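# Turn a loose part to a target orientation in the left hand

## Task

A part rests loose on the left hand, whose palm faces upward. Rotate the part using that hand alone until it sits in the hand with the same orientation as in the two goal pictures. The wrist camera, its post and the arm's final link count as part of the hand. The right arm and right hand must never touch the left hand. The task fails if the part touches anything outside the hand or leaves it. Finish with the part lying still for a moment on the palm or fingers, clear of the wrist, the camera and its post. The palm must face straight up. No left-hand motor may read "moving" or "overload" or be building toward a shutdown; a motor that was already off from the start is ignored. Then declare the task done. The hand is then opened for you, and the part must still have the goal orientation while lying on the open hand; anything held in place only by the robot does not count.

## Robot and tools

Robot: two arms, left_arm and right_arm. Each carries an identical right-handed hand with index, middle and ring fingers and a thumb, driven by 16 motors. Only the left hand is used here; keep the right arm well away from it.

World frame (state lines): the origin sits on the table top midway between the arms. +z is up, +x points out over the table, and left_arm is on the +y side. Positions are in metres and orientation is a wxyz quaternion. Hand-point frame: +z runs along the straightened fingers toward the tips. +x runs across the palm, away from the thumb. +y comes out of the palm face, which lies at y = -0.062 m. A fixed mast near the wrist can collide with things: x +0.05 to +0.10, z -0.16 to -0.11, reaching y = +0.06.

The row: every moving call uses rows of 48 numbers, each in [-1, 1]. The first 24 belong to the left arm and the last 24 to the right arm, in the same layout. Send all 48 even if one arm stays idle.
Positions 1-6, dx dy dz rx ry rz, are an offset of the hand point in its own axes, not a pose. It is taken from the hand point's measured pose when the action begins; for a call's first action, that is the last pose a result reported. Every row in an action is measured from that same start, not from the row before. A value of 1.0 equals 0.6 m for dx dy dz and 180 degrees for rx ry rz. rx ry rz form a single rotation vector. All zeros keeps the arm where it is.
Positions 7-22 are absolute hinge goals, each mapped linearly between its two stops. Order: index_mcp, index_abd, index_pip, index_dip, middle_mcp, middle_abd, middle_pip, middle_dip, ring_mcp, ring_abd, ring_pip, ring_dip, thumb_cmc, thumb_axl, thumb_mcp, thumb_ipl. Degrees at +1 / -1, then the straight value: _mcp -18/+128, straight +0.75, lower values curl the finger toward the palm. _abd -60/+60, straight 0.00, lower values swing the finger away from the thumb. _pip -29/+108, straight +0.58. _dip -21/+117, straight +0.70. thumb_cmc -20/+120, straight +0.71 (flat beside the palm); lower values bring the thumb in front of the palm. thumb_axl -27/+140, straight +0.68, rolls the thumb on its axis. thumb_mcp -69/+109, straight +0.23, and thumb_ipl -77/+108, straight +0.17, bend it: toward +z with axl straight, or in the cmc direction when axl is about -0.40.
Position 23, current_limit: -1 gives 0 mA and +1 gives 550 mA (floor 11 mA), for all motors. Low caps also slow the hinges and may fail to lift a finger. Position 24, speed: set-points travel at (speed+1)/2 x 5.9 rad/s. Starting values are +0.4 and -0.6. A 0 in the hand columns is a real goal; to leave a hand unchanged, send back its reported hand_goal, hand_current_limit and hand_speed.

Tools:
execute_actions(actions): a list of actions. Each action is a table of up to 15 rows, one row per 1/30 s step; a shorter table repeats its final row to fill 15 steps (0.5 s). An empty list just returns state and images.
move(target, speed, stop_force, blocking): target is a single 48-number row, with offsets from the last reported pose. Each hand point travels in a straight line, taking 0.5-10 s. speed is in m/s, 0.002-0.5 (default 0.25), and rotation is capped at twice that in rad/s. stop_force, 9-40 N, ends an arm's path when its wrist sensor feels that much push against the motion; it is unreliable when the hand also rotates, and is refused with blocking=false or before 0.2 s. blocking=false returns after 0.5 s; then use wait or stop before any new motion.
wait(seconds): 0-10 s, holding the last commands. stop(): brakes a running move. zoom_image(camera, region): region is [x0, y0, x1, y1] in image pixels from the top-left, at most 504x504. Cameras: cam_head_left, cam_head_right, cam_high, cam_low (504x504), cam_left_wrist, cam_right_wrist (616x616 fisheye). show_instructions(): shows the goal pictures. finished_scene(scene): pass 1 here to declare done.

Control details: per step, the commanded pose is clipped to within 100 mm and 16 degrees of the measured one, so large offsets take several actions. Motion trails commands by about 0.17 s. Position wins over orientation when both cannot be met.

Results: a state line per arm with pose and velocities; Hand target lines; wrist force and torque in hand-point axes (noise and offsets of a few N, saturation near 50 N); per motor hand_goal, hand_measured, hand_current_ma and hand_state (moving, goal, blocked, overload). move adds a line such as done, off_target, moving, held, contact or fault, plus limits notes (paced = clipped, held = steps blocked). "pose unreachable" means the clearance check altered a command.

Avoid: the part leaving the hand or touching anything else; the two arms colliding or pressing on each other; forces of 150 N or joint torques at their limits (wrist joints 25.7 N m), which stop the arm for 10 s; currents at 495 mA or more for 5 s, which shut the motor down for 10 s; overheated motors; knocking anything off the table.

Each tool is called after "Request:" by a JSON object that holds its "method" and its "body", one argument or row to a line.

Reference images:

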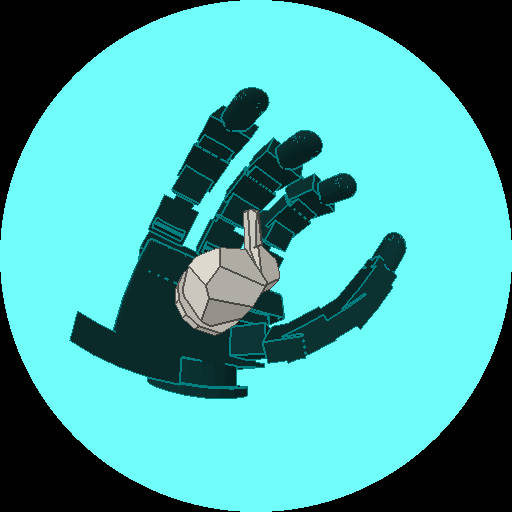

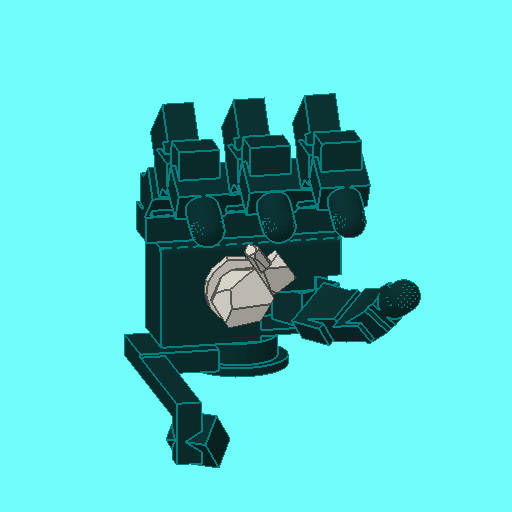

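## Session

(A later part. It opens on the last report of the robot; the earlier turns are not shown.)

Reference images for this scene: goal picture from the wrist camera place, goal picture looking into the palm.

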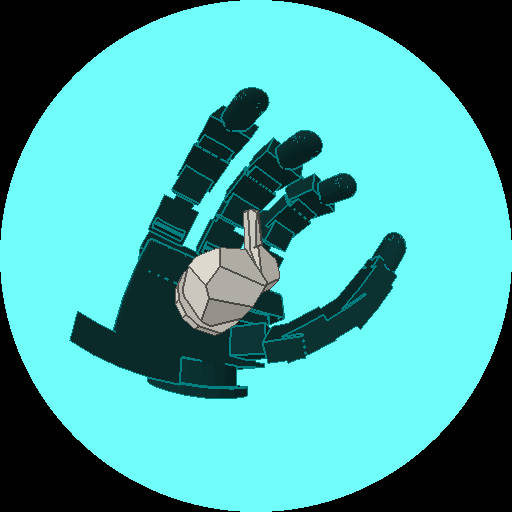

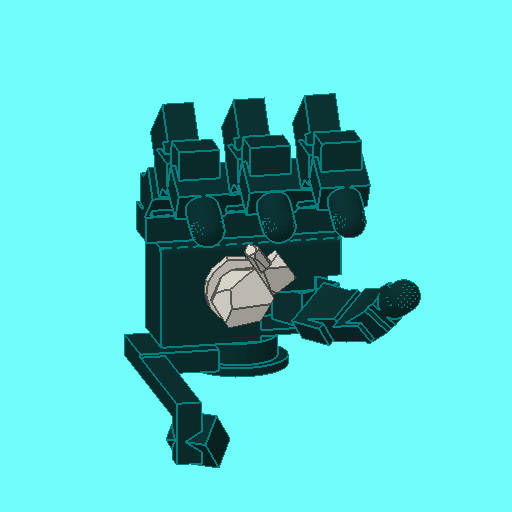

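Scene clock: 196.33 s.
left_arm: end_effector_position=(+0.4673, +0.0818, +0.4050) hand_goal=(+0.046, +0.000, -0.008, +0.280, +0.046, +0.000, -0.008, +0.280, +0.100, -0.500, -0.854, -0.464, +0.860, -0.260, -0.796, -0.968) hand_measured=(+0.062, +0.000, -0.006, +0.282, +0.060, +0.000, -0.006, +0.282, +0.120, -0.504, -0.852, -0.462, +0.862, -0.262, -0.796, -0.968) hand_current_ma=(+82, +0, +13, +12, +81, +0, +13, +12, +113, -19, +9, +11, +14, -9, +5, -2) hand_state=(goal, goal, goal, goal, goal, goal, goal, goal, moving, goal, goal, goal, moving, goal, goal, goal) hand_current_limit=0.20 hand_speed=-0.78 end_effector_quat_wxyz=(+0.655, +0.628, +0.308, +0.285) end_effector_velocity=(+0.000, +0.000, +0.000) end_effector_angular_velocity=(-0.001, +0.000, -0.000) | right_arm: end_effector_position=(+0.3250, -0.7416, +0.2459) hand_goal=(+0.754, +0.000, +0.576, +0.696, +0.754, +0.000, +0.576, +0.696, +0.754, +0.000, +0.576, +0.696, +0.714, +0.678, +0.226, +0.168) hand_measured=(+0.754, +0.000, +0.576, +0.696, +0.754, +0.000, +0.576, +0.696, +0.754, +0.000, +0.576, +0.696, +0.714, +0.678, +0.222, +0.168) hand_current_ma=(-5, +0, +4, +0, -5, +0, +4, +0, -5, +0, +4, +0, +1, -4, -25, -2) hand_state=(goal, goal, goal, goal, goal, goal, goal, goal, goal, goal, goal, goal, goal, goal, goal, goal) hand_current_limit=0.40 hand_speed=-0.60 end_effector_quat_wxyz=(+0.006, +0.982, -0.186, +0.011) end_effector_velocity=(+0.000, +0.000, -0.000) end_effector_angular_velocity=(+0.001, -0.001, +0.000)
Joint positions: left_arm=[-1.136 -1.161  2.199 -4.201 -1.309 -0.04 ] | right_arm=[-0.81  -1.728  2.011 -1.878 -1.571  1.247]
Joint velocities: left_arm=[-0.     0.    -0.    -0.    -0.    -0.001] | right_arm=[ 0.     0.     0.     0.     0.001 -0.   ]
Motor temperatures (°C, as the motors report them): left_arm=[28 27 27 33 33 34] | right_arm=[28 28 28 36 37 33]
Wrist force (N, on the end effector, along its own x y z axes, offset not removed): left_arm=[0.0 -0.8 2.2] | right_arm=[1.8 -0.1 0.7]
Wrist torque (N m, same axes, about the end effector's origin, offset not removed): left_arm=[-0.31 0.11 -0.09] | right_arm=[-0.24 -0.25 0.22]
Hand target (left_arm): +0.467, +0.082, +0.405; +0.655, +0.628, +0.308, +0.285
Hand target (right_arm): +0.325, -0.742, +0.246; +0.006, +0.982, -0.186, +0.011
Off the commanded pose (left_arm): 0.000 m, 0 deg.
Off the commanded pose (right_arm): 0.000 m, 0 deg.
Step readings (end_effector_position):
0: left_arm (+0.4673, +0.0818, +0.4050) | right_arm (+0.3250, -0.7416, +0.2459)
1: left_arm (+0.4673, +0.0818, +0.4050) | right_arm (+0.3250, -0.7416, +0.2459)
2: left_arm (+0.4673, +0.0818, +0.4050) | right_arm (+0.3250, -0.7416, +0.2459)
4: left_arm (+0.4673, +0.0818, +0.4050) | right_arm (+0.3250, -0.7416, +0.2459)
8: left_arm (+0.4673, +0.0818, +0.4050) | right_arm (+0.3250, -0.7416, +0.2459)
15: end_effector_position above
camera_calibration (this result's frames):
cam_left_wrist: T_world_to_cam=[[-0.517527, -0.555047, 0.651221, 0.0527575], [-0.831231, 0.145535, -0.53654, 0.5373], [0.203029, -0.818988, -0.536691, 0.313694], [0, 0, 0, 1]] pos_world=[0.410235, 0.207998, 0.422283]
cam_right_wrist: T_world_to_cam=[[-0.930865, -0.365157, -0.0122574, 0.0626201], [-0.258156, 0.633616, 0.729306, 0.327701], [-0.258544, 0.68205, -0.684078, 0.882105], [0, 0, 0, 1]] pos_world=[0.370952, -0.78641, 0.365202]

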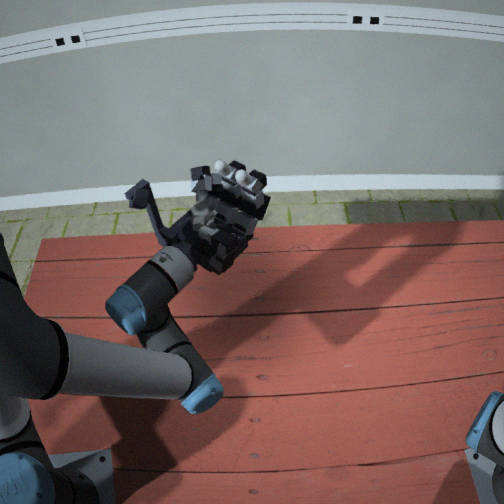

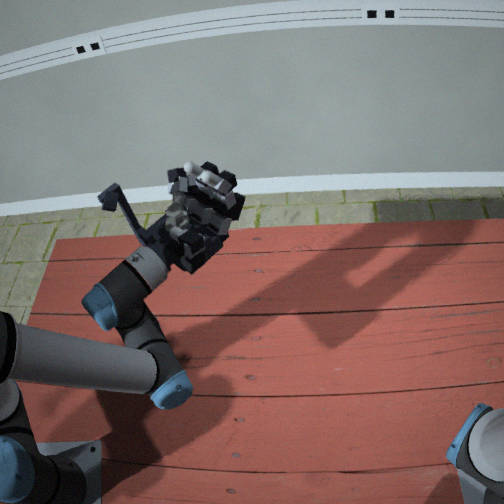

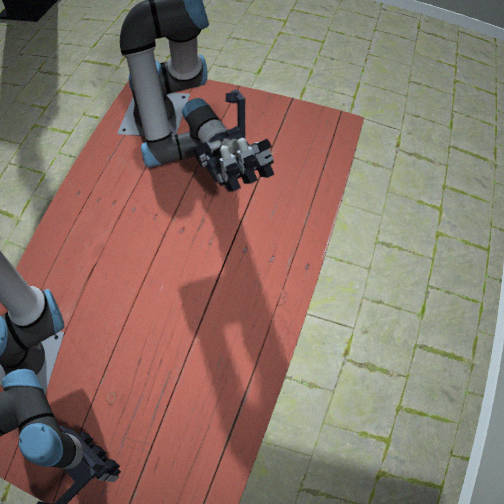

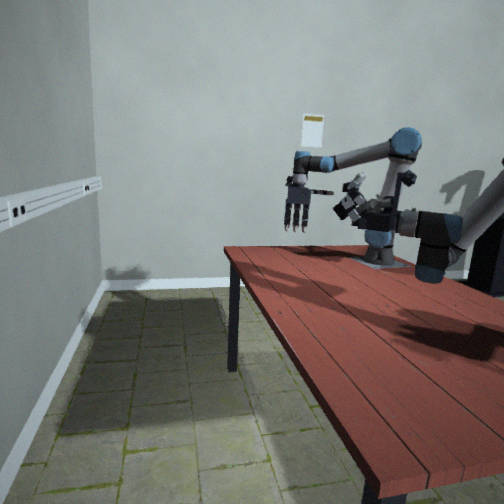

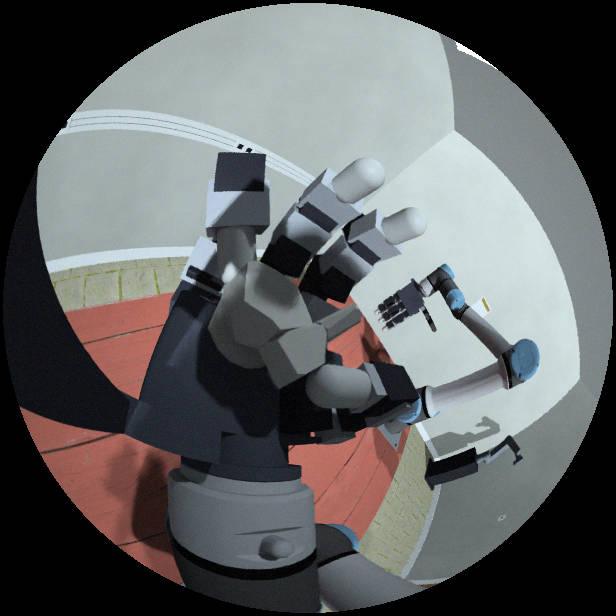

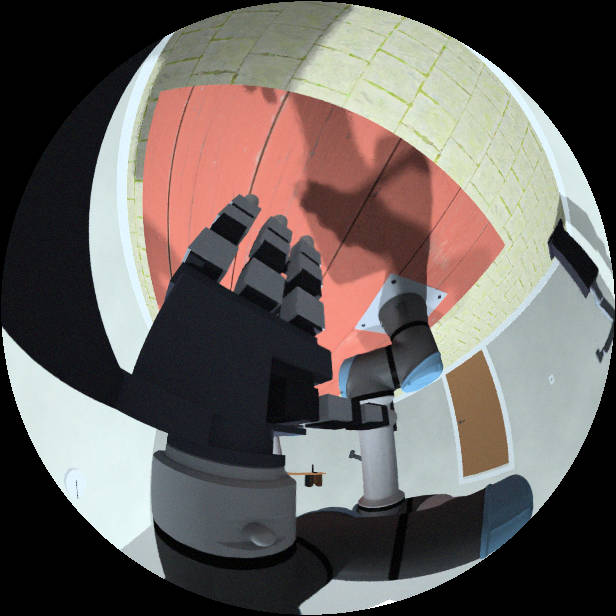

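Request:
{"method": "execute_actions", "body": {
  "actions": [
    [[0,0,0,0,0,0, 0.046,0,-0.008,0.28, 0.046,0,-0.008,0.28, 0.05,-0.31,-0.854,-0.348, 0.916,-0.153,-0.762,-0.968, 0.2,-0.82, 0,0,0,0,0,0, 0.754,0,0.576,0.696, 0.754,0,0.576,0.696, 0.754,0,0.576,0.696, 0.714,0.678,0.226,0.168, 0.4,-0.6]]
  ]
}}

Request:
{"method": "zoom_image", "body": {
  "camera": "cam_left_wrist",
  "region": [160, 170, 440, 450]
}}

Scene clock: 220.67 s.
left_arm: end_effector_position=(+0.4673, +0.0818, +0.4050) hand_goal=(+0.046, +0.000, -0.008, +0.280, +0.046, +0.000, -0.008, +0.280, +0.050, -0.310, -0.854, -0.348, +0.916, -0.152, -0.762, -0.968) hand_measured=(+0.062, +0.000, -0.006, +0.282, +0.060, +0.000, -0.006, +0.282, +0.060, -0.316, -0.854, -0.352, +0.920, -0.154, -0.762, -0.968) hand_current_ma=(+82, +0, +13, +12, +81, +0, +13, +12, +54, -14, -4, -19, +23, -6, +5, -7) hand_state=(goal, goal, goal, goal, goal, goal, goal, goal, goal, moving, goal, goal, goal, goal, goal, goal) hand_current_limit=0.20 hand_speed=-0.82 end_effector_quat_wxyz=(+0.655, +0.628, +0.308, +0.285) end_effector_velocity=(-0.000, -0.000, +0.000) end_effector_angular_velocity=(-0.001, +0.001, -0.000) | right_arm: end_effector_position=(+0.3250, -0.7416, +0.2459) hand_goal=(+0.754, +0.000, +0.576, +0.696, +0.754, +0.000, +0.576, +0.696, +0.754, +0.000, +0.576, +0.696, +0.714, +0.678, +0.226, +0.168) hand_measured=(+0.754, +0.000, +0.576, +0.696, +0.754, +0.000, +0.576, +0.696, +0.754, +0.000, +0.576, +0.696, +0.714, +0.678, +0.222, +0.168) hand_current_ma=(-5, +0, +4, +0, -5, +0, +4, +0, -5, +0, +4, +0, +1, -4, -25, -2) hand_state=(goal, goal, goal, goal, goal, goal, goal, goal, goal, goal, goal, goal, goal, goal, goal, goal) hand_current_limit=0.40 hand_speed=-0.60 end_effector_quat_wxyz=(+0.006, +0.982, -0.186, +0.011) end_effector_velocity=(+0.000, +0.000, +0.000) end_effector_angular_velocity=(+0.000, -0.001, +0.000)
Joint positions: left_arm=[-1.136 -1.161  2.199 -4.201 -1.309 -0.04 ] | right_arm=[-0.81  -1.728  2.011 -1.878 -1.571  1.247]
Joint velocities: left_arm=[-0.    -0.     0.     0.     0.    -0.001] | right_arm=[-0. -0.  0. -0.  0. -0.]
Motor temperatures (°C, as the motors report them): left_arm=[28 27 27 33 33 34] | right_arm=[28 28 28 36 37 33]
Wrist force (N, on the end effector, along its own x y z axes, offset not removed): left_arm=[1.3 -1.8 -0.8] | right_arm=[2.4 1.2 1.6]
Wrist torque (N m, same axes, about the end effector's origin, offset not removed): left_arm=[-0.33 -0.02 -0.07] | right_arm=[-0.14 -0.34 0.35]
Hand target (left_arm): +0.467, +0.082, +0.405; +0.655, +0.628, +0.308, +0.285
Hand target (right_arm): +0.325, -0.742, +0.246; +0.006, +0.982, -0.186, +0.011
Off the commanded pose (left_arm): 0.000 m, 0 deg.
Off the commanded pose (right_arm): 0.000 m, 0 deg.
Step readings (end_effector_position):
0: left_arm (+0.4673, +0.0818, +0.4050) | right_arm (+0.3250, -0.7416, +0.2459)
1: left_arm (+0.4673, +0.0818, +0.4050) | right_arm (+0.3250, -0.7416, +0.2459)
2: left_arm (+0.4673, +0.0818, +0.4050) | right_arm (+0.3250, -0.7416, +0.2459)
4: left_arm (+0.4673, +0.0818, +0.4050) | right_arm (+0.3250, -0.7416, +0.2459)
8: left_arm (+0.4673, +0.0818, +0.4050) | right_arm (+0.3250, -0.7416, +0.2459)
15: end_effector_position above
camera_calibration (this result's frames):
cam_left_wrist: T_world_to_cam=[[-0.517527, -0.555047, 0.651221, 0.0527574], [-0.831231, 0.145535, -0.53654, 0.537301], [0.20303, -0.818989, -0.536691, 0.313693], [0, 0, 0, 1]] pos_world=[0.410235, 0.207998, 0.422283]
cam_right_wrist: T_world_to_cam=[[-0.930865, -0.365157, -0.0122574, 0.06262], [-0.258156, 0.633616, 0.729306, 0.327701], [-0.258545, 0.68205, -0.684078, 0.882105], [0, 0, 0, 1]] pos_world=[0.370952, -0.786409, 0.365202]

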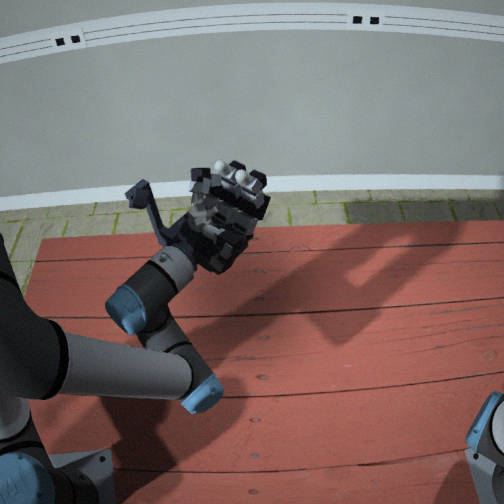

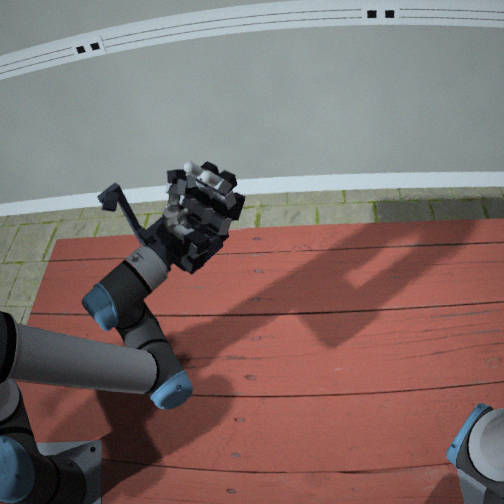

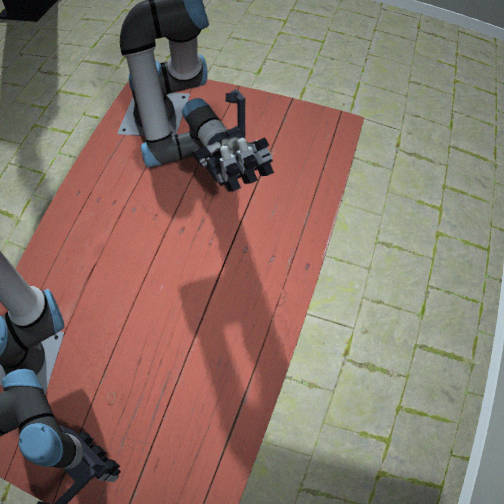

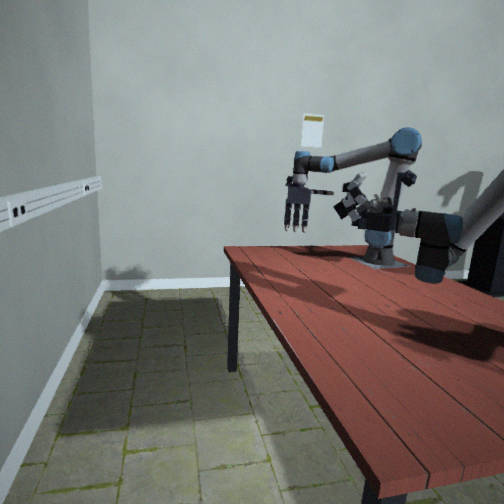

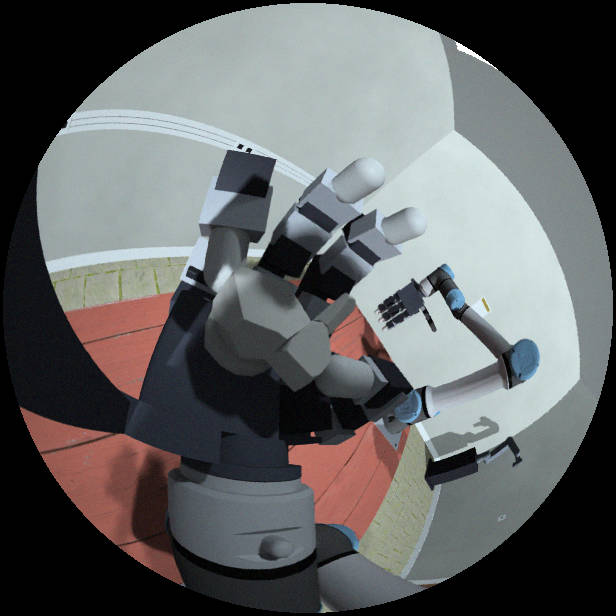

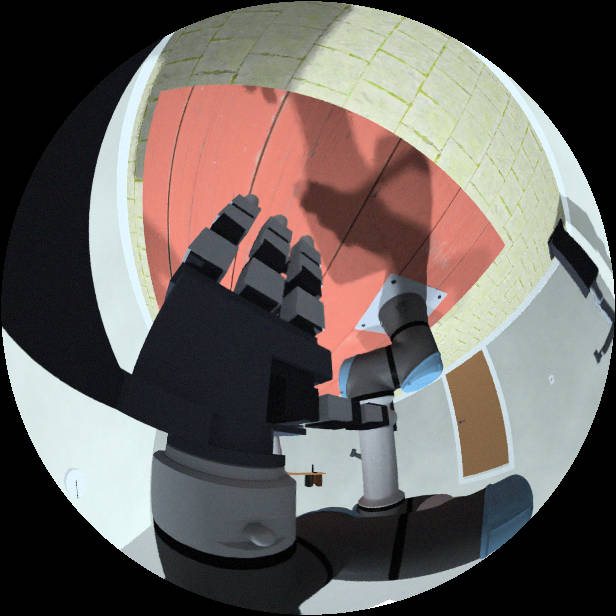

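Region (160, 170, 440, 450) of cam_left_wrist's 616x616 image, scaled by 1.800, with more detail than that image has.

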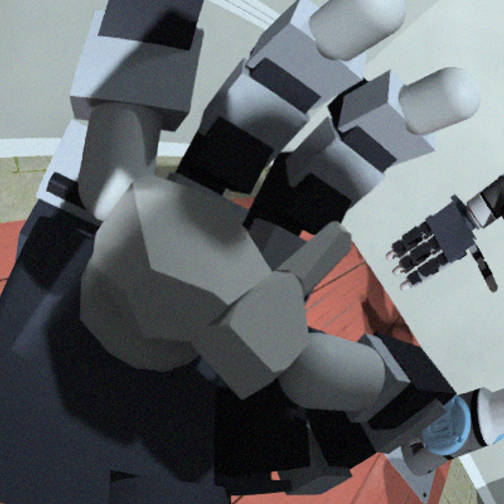

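Request:
{"method": "execute_actions", "body": {
  "actions": [
    [[0,0,0,0,0,0, 0.046,0,-0.008,0.28, 0.046,0,-0.008,0.28, -0.06,-0.14,-0.854,-0.188, 0.877,-0.031,-0.699,-0.968, 0.2,-0.82, 0,0,0,0,0,0, 0.754,0,0.576,0.696, 0.754,0,0.576,0.696, 0.754,0,0.576,0.696, 0.714,0.678,0.226,0.168, 0.4,-0.6]]
  ]
}}

Request:
{"method": "zoom_image", "body": {
  "camera": "cam_left_wrist",
  "region": [160, 170, 440, 450]
}}

Scene clock: 223.23 s.
left_arm: end_effector_position=(+0.4673, +0.0818, +0.4050) hand_goal=(+0.046, +0.000, -0.008, +0.280, +0.046, +0.000, -0.008, +0.280, -0.060, -0.140, -0.854, -0.188, +0.878, -0.030, -0.698, -0.968) hand_measured=(+0.062, +0.000, -0.006, +0.282, +0.060, +0.000, -0.006, +0.282, -0.052, -0.144, -0.854, -0.192, +0.890, -0.030, -0.700, -0.970) hand_current_ma=(+82, +0, +13, +12, +81, +0, +13, +12, +43, -13, -4, -22, +60, -2, -15, -8) hand_state=(goal, goal, goal, goal, goal, goal, goal, goal, goal, moving, goal, moving, goal, goal, goal, goal) hand_current_limit=0.20 hand_speed=-0.82 end_effector_quat_wxyz=(+0.655, +0.628, +0.308, +0.285) end_effector_velocity=(-0.000, -0.000, +0.000) end_effector_angular_velocity=(-0.001, +0.000, -0.000) | right_arm: end_effector_position=(+0.3250, -0.7416, +0.2459) hand_goal=(+0.754, +0.000, +0.576, +0.696, +0.754, +0.000, +0.576, +0.696, +0.754, +0.000, +0.576, +0.696, +0.714, +0.678, +0.226, +0.168) hand_measured=(+0.754, +0.000, +0.576, +0.696, +0.754, +0.000, +0.576, +0.696, +0.754, +0.000, +0.576, +0.696, +0.714, +0.678, +0.222, +0.168) hand_current_ma=(-5, +0, +4, +0, -5, +0, +4, +0, -5, +0, +4, +0, +1, -4, -25, -2) hand_state=(goal, goal, goal, goal, goal, goal, goal, goal, goal, goal, goal, goal, goal, goal, goal, goal) hand_current_limit=0.40 hand_speed=-0.60 end_effector_quat_wxyz=(+0.006, +0.982, -0.186, +0.011) end_effector_velocity=(-0.000, -0.000, +0.000) end_effector_angular_velocity=(-0.001, +0.001, -0.000)
Joint positions: left_arm=[-1.136 -1.161  2.199 -4.201 -1.309 -0.04 ] | right_arm=[-0.81  -1.728  2.011 -1.878 -1.571  1.247]
Joint velocities: left_arm=[-0.    -0.    -0.001  0.    -0.    -0.001] | right_arm=[-0.    -0.     0.     0.    -0.002  0.   ]
Motor temperatures (°C, as the motors report them): left_arm=[28 27 27 33 33 34] | right_arm=[28 28 28 36 37 33]
Wrist force (N, on the end effector, along its own x y z axes, offset not removed): left_arm=[2.0 -0.7 0.5] | right_arm=[3.4 -0.5 2.8]
Wrist torque (N m, same axes, about the end effector's origin, offset not removed): left_arm=[-0.19 -0.08 0.15] | right_arm=[-0.43 -0.57 0.25]
Hand target (left_arm): +0.467, +0.082, +0.405; +0.655, +0.628, +0.308, +0.285
Hand target (right_arm): +0.325, -0.742, +0.246; +0.006, +0.982, -0.186, +0.011
Off the commanded pose (left_arm): 0.000 m, 0 deg.
Off the commanded pose (right_arm): 0.000 m, 0 deg.
Step readings (end_effector_position):
0: left_arm (+0.4673, +0.0818, +0.4050) | right_arm (+0.3250, -0.7416, +0.2459)
1: left_arm (+0.4673, +0.0818, +0.4050) | right_arm (+0.3250, -0.7416, +0.2459)
2: left_arm (+0.4673, +0.0818, +0.4050) | right_arm (+0.3250, -0.7416, +0.2459)
4: left_arm (+0.4673, +0.0818, +0.4050) | right_arm (+0.3250, -0.7416, +0.2459)
8: left_arm (+0.4673, +0.0818, +0.4050) | right_arm (+0.3250, -0.7416, +0.2459)
15: end_effector_position above
camera_calibration (this result's frames):
cam_left_wrist: T_world_to_cam=[[-0.517527, -0.555047, 0.651221, 0.0527574], [-0.831231, 0.145535, -0.53654, 0.537301], [0.20303, -0.818989, -0.53669, 0.313693], [0, 0, 0, 1]] pos_world=[0.410235, 0.207998, 0.422283]
cam_right_wrist: T_world_to_cam=[[-0.930865, -0.365157, -0.0122574, 0.0626201], [-0.258156, 0.633616, 0.729306, 0.327701], [-0.258544, 0.68205, -0.684078, 0.882105], [0, 0, 0, 1]] pos_world=[0.370952, -0.78641, 0.365202]

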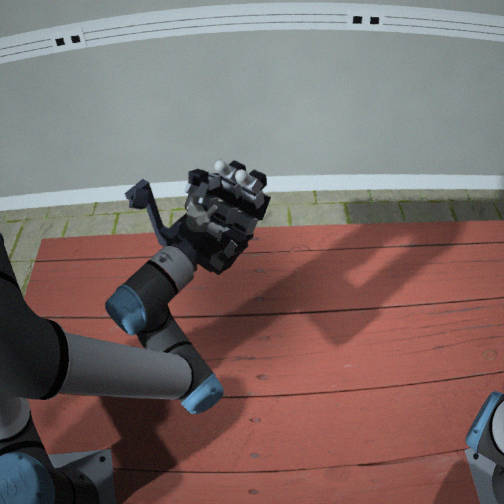

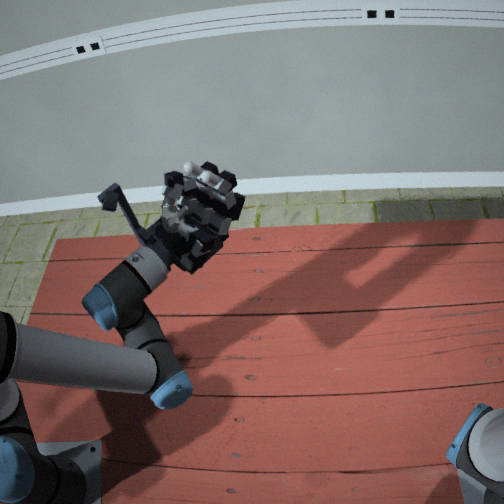

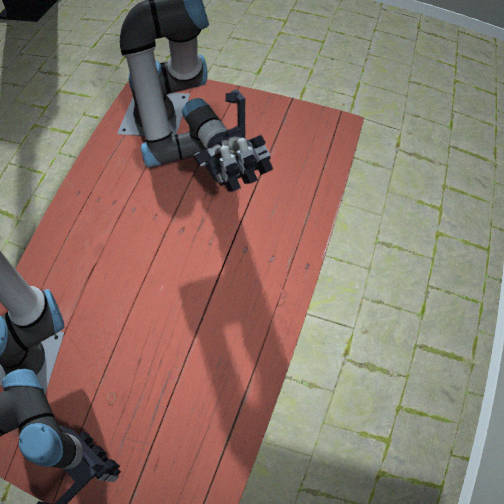

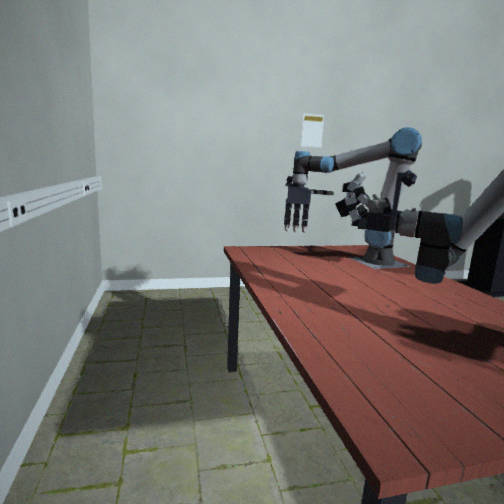

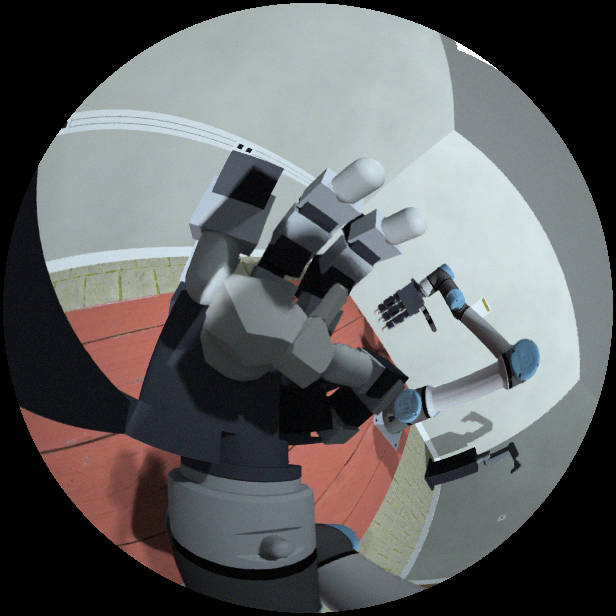

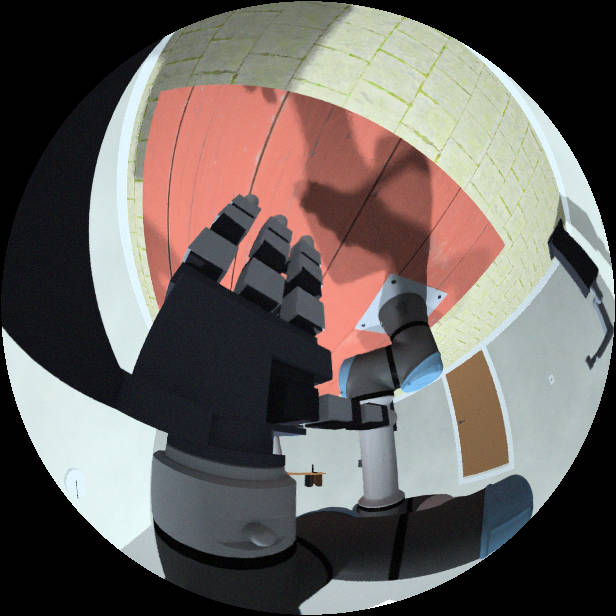

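Region (160, 170, 440, 450) of cam_left_wrist's 616x616 image, scaled by 1.800, with more detail than that image has.

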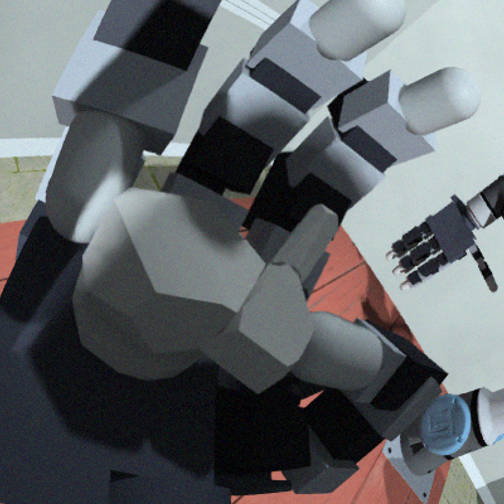

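Request:
{"method": "execute_actions", "body": {
  "actions": [
    [[0,0,0,0,0,0, 0.046,0,-0.008,0.28, 0.046,0,-0.008,0.28, -0.18,-0.14,-0.854,-0.03, 0.72,0.065,-0.599,-0.968, 0.2,-0.82, 0,0,0,0,0,0, 0.754,0,0.576,0.696, 0.754,0,0.576,0.696, 0.754,0,0.576,0.696, 0.714,0.678,0.226,0.168, 0.4,-0.6]]
  ]
}}

Request:
{"method": "zoom_image", "body": {
  "camera": "cam_left_wrist",
  "region": [160, 170, 440, 450]
}}

Scene clock: 228.20 s.
left_arm: end_effector_position=(+0.4673, +0.0818, +0.4050) hand_goal=(+0.046, +0.000, -0.008, +0.280, +0.046, +0.000, -0.008, +0.280, -0.180, -0.140, -0.854, -0.030, +0.720, +0.066, -0.598, -0.968) hand_measured=(+0.062, +0.000, -0.006, +0.282, +0.060, +0.000, -0.006, +0.282, -0.178, -0.140, -0.856, -0.036, +0.740, +0.066, -0.596, -0.970) hand_current_ma=(+82, +0, +13, +12, +81, +0, +13, +12, +8, +4, -12, -29, +105, +5, +12, -8) hand_state=(goal, goal, goal, goal, goal, goal, goal, goal, goal, goal, goal, moving, moving, goal, goal, goal) hand_current_limit=0.20 hand_speed=-0.82 end_effector_quat_wxyz=(+0.655, +0.628, +0.308, +0.285) end_effector_velocity=(-0.000, +0.001, -0.000) end_effector_angular_velocity=(+0.001, +0.000, +0.001) | right_arm: end_effector_position=(+0.3250, -0.7416, +0.2459) hand_goal=(+0.754, +0.000, +0.576, +0.696, +0.754, +0.000, +0.576, +0.696, +0.754, +0.000, +0.576, +0.696, +0.714, +0.678, +0.226, +0.168) hand_measured=(+0.754, +0.000, +0.576, +0.696, +0.754, +0.000, +0.576, +0.696, +0.754, +0.000, +0.576, +0.696, +0.714, +0.678, +0.222, +0.168) hand_current_ma=(-5, +0, +4, +0, -5, +0, +4, +0, -5, +0, +4, +0, +1, -4, -25, -2) hand_state=(goal, goal, goal, goal, goal, goal, goal, goal, goal, goal, goal, goal, goal, goal, goal, goal) hand_current_limit=0.40 hand_speed=-0.60 end_effector_quat_wxyz=(+0.006, +0.982, -0.186, +0.011) end_effector_velocity=(-0.000, -0.000, +0.000) end_effector_angular_velocity=(-0.001, +0.000, -0.000)
Joint positions: left_arm=[-1.136 -1.161  2.199 -4.201 -1.309 -0.04 ] | right_arm=[-0.81  -1.728  2.011 -1.878 -1.571  1.247]
Joint velocities: left_arm=[ 0.    -0.     0.001 -0.001  0.     0.   ] | right_arm=[-0.    -0.     0.     0.    -0.001  0.   ]
Motor temperatures (°C, as the motors report them): left_arm=[28 27 27 33 33 34] | right_arm=[28 28 28 36 37 33]
Wrist force (N, on the end effector, along its own x y z axes, offset not removed): left_arm=[0.7 -0.8 -0.7] | right_arm=[3.9 0.5 0.0]
Wrist torque (N m, same axes, about the end effector's origin, offset not removed): left_arm=[-0.10 0.14 -0.04] | right_arm=[-0.24 -0.54 0.39]
Hand target (left_arm): +0.467, +0.082, +0.405; +0.655, +0.628, +0.308, +0.285
Hand target (right_arm): +0.325, -0.742, +0.246; +0.006, +0.982, -0.186, +0.011
Off the commanded pose (left_arm): 0.000 m, 0 deg.
Off the commanded pose (right_arm): 0.000 m, 0 deg.
Step readings (end_effector_position):
0: left_arm (+0.4673, +0.0818, +0.4050) | right_arm (+0.3250, -0.7416, +0.2459)
1: left_arm (+0.4673, +0.0818, +0.4050) | right_arm (+0.3250, -0.7416, +0.2459)
2: left_arm (+0.4673, +0.0818, +0.4050) | right_arm (+0.3250, -0.7416, +0.2459)
4: left_arm (+0.4673, +0.0818, +0.4050) | right_arm (+0.3250, -0.7416, +0.2459)
8: left_arm (+0.4673, +0.0818, +0.4050) | right_arm (+0.3250, -0.7416, +0.2459)
15: end_effector_position above
camera_calibration (this result's frames):
cam_left_wrist: T_world_to_cam=[[-0.517527, -0.555047, 0.651221, 0.0527575], [-0.831231, 0.145535, -0.53654, 0.5373], [0.203029, -0.818989, -0.536691, 0.313694], [0, 0, 0, 1]] pos_world=[0.410235, 0.207998, 0.422283]
cam_right_wrist: T_world_to_cam=[[-0.930865, -0.365157, -0.0122574, 0.0626201], [-0.258156, 0.633616, 0.729306, 0.327701], [-0.258544, 0.68205, -0.684078, 0.882105], [0, 0, 0, 1]] pos_world=[0.370952, -0.78641, 0.365202]

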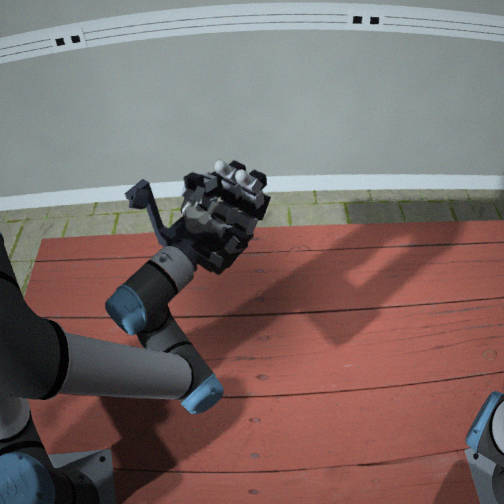

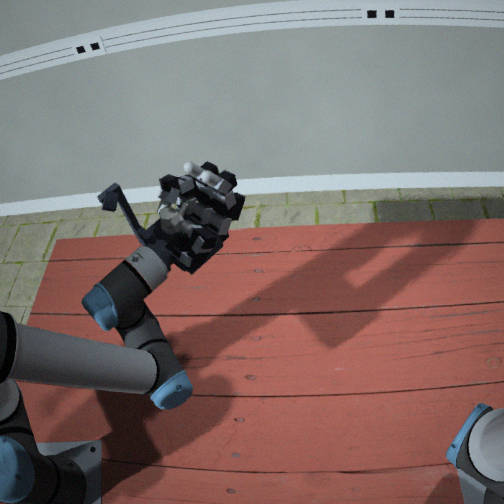

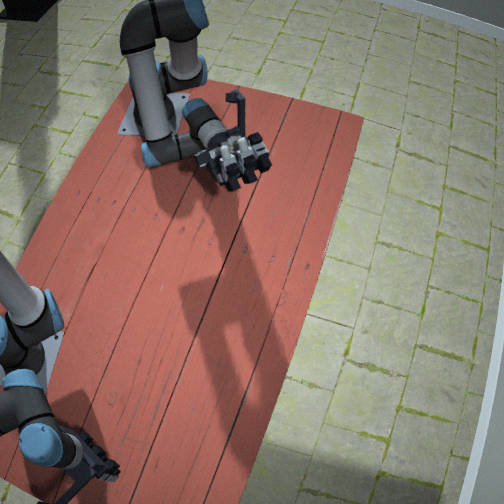

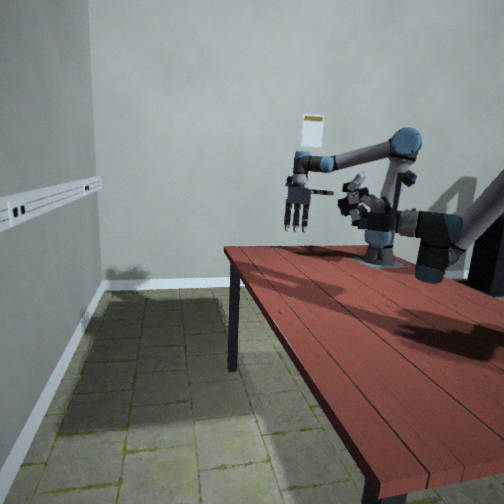

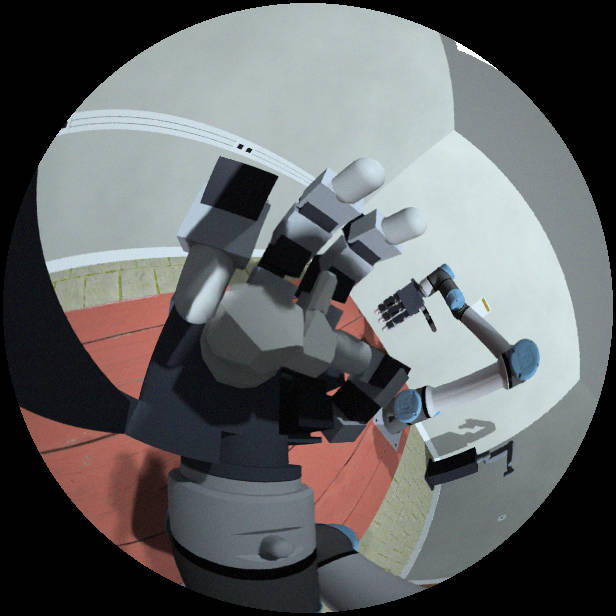

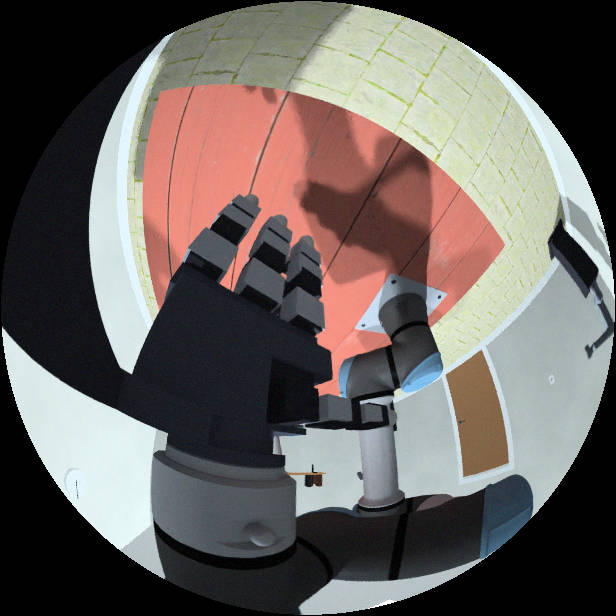

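Region (160, 170, 440, 450) of cam_left_wrist's 616x616 image, scaled by 1.800, with more detail than that image has.

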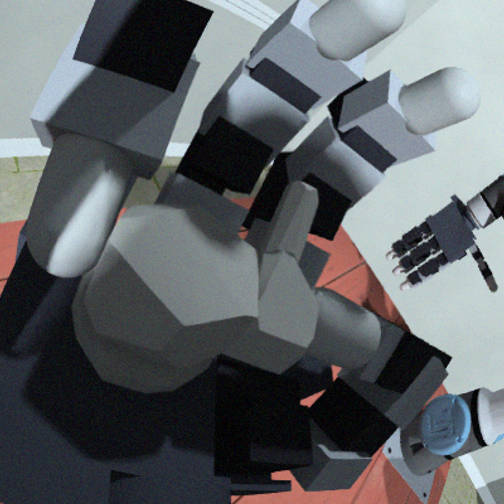

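Request:
{"method": "execute_actions", "body": {
  "actions": [
    [[0,0,0,0,0,0, 0.046,0,-0.008,0.28, 0.046,0,-0.008,0.28, -0.295,-0.28,-0.854,0.174, 0.625,0.145,-0.575,-0.909, 0.2,-0.82, 0,0,0,0,0,0, 0.754,0,0.576,0.696, 0.754,0,0.576,0.696, 0.754,0,0.576,0.696, 0.714,0.678,0.226,0.168, 0.4,-0.6]]
  ]
}}

Request:
{"method": "zoom_image", "body": {
  "camera": "cam_left_wrist",
  "region": [160, 170, 440, 450]
}}

Scene clock: 237.03 s.
left_arm: end_effector_position=(+0.4673, +0.0818, +0.4050) hand_goal=(+0.046, +0.000, -0.008, +0.280, +0.046, +0.000, -0.008, +0.280, -0.294, -0.280, -0.854, +0.174, +0.626, +0.146, -0.574, -0.908) hand_measured=(+0.062, +0.000, -0.006, +0.282, +0.060, +0.000, -0.006, +0.282, -0.296, -0.270, -0.854, +0.152, +0.652, +0.148, -0.564, -0.910) hand_current_ma=(+82, +0, +13, +12, +81, +0, +13, +12, -6, +40, -1, -30, +119, +19, +63, -12) hand_state=(goal, goal, goal, goal, goal, goal, goal, goal, goal, moving, goal, moving, moving, goal, goal, goal) hand_current_limit=0.20 hand_speed=-0.82 end_effector_quat_wxyz=(+0.655, +0.628, +0.308, +0.285) end_effector_velocity=(+0.000, +0.000, -0.000) end_effector_angular_velocity=(+0.000, -0.000, +0.000) | right_arm: end_effector_position=(+0.3250, -0.7416, +0.2459) hand_goal=(+0.754, +0.000, +0.576, +0.696, +0.754, +0.000, +0.576, +0.696, +0.754, +0.000, +0.576, +0.696, +0.714, +0.678, +0.226, +0.168) hand_measured=(+0.754, +0.000, +0.576, +0.696, +0.754, +0.000, +0.576, +0.696, +0.754, +0.000, +0.576, +0.696, +0.714, +0.678, +0.222, +0.168) hand_current_ma=(-5, +0, +4, +0, -5, +0, +4, +0, -5, +0, +4, +0, +1, -4, -25, -2) hand_state=(goal, goal, goal, goal, goal, goal, goal, goal, goal, goal, goal, goal, goal, goal, goal, goal) hand_current_limit=0.40 hand_speed=-0.60 end_effector_quat_wxyz=(+0.006, +0.982, -0.186, +0.011) end_effector_velocity=(-0.000, -0.000, +0.001) end_effector_angular_velocity=(-0.002, -0.001, -0.000)
Joint positions: left_arm=[-1.136 -1.161  2.199 -4.201 -1.309 -0.04 ] | right_arm=[-0.81  -1.728  2.011 -1.878 -1.571  1.247]
Joint velocities: left_arm=[ 0. -0.  0.  0.  0.  0.] | right_arm=[ 0.    -0.002 -0.    -0.    -0.001  0.   ]
Motor temperatures (°C, as the motors report them): left_arm=[28 27 27 33 33 34] | right_arm=[28 28 28 36 37 33]
Wrist force (N, on the end effector, along its own x y z axes, offset not removed): left_arm=[1.4 -1.2 1.3] | right_arm=[1.4 1.0 1.0]
Wrist torque (N m, same axes, about the end effector's origin, offset not removed): left_arm=[-0.27 -0.07 -0.09] | right_arm=[-0.11 -0.17 0.15]
Hand target (left_arm): +0.467, +0.082, +0.405; +0.655, +0.628, +0.308, +0.285
Hand target (right_arm): +0.325, -0.742, +0.246; +0.006, +0.982, -0.186, +0.011
Off the commanded pose (left_arm): 0.000 m, 0 deg.
Off the commanded pose (right_arm): 0.000 m, 0 deg.
Step readings (end_effector_position):
0: left_arm (+0.4673, +0.0818, +0.4050) | right_arm (+0.3250, -0.7416, +0.2459)
1: left_arm (+0.4673, +0.0818, +0.4050) | right_arm (+0.3250, -0.7416, +0.2459)
2: left_arm (+0.4673, +0.0818, +0.4050) | right_arm (+0.3250, -0.7416, +0.2459)
4: left_arm (+0.4673, +0.0818, +0.4050) | right_arm (+0.3250, -0.7416, +0.2459)
8: left_arm (+0.4673, +0.0818, +0.4050) | right_arm (+0.3250, -0.7416, +0.2459)
15: end_effector_position above
camera_calibration (this result's frames):
cam_left_wrist: T_world_to_cam=[[-0.517527, -0.555047, 0.651221, 0.0527575], [-0.831231, 0.145535, -0.53654, 0.537301], [0.20303, -0.818989, -0.536691, 0.313694], [0, 0, 0, 1]] pos_world=[0.410235, 0.207998, 0.422283]
cam_right_wrist: T_world_to_cam=[[-0.930865, -0.365157, -0.0122574, 0.0626201], [-0.258156, 0.633616, 0.729306, 0.327701], [-0.258544, 0.68205, -0.684078, 0.882105], [0, 0, 0, 1]] pos_world=[0.370952, -0.78641, 0.365202]

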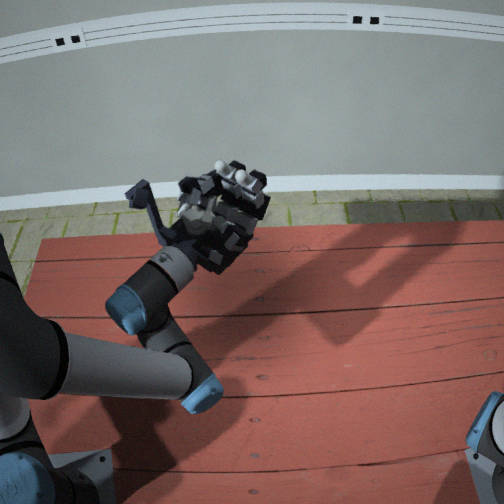

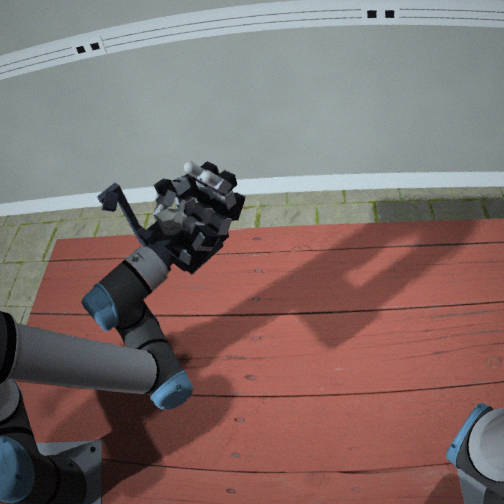

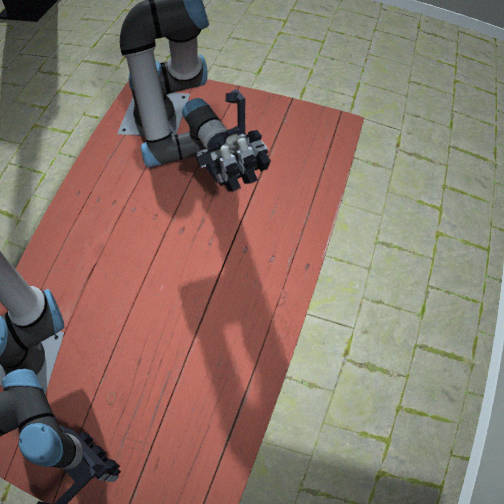

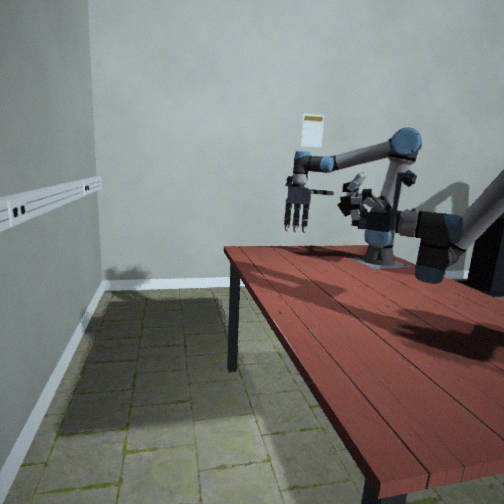

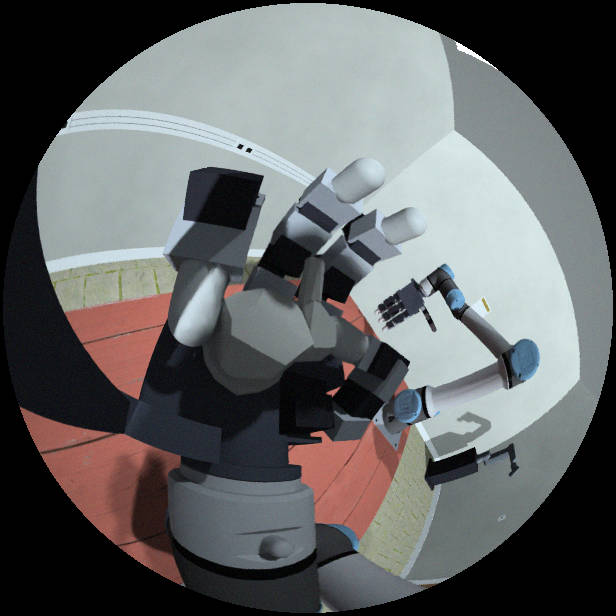

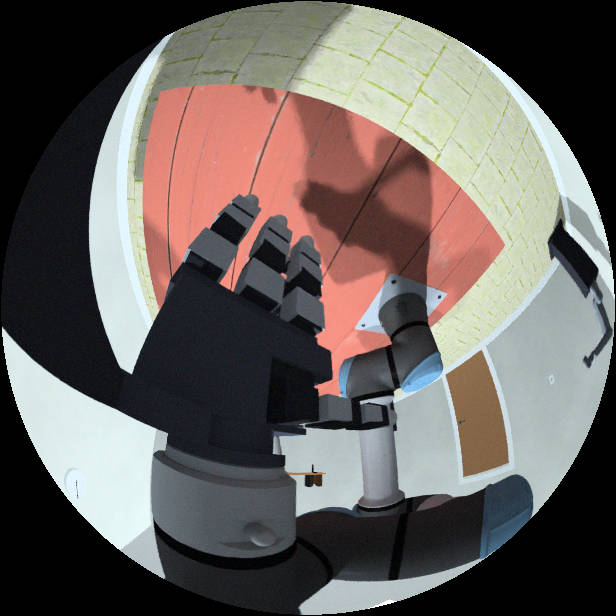

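Region (160, 170, 440, 450) of cam_left_wrist's 616x616 image, scaled by 1.800, with more detail than that image has.

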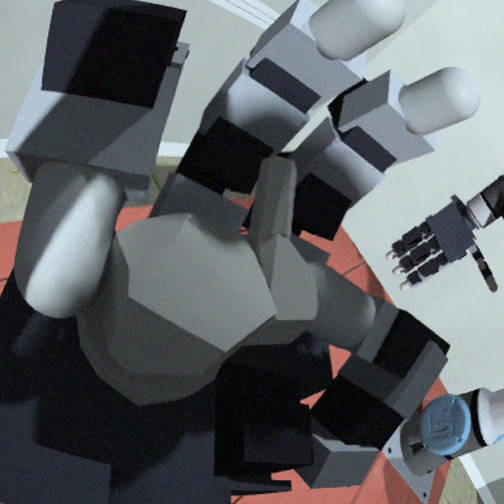

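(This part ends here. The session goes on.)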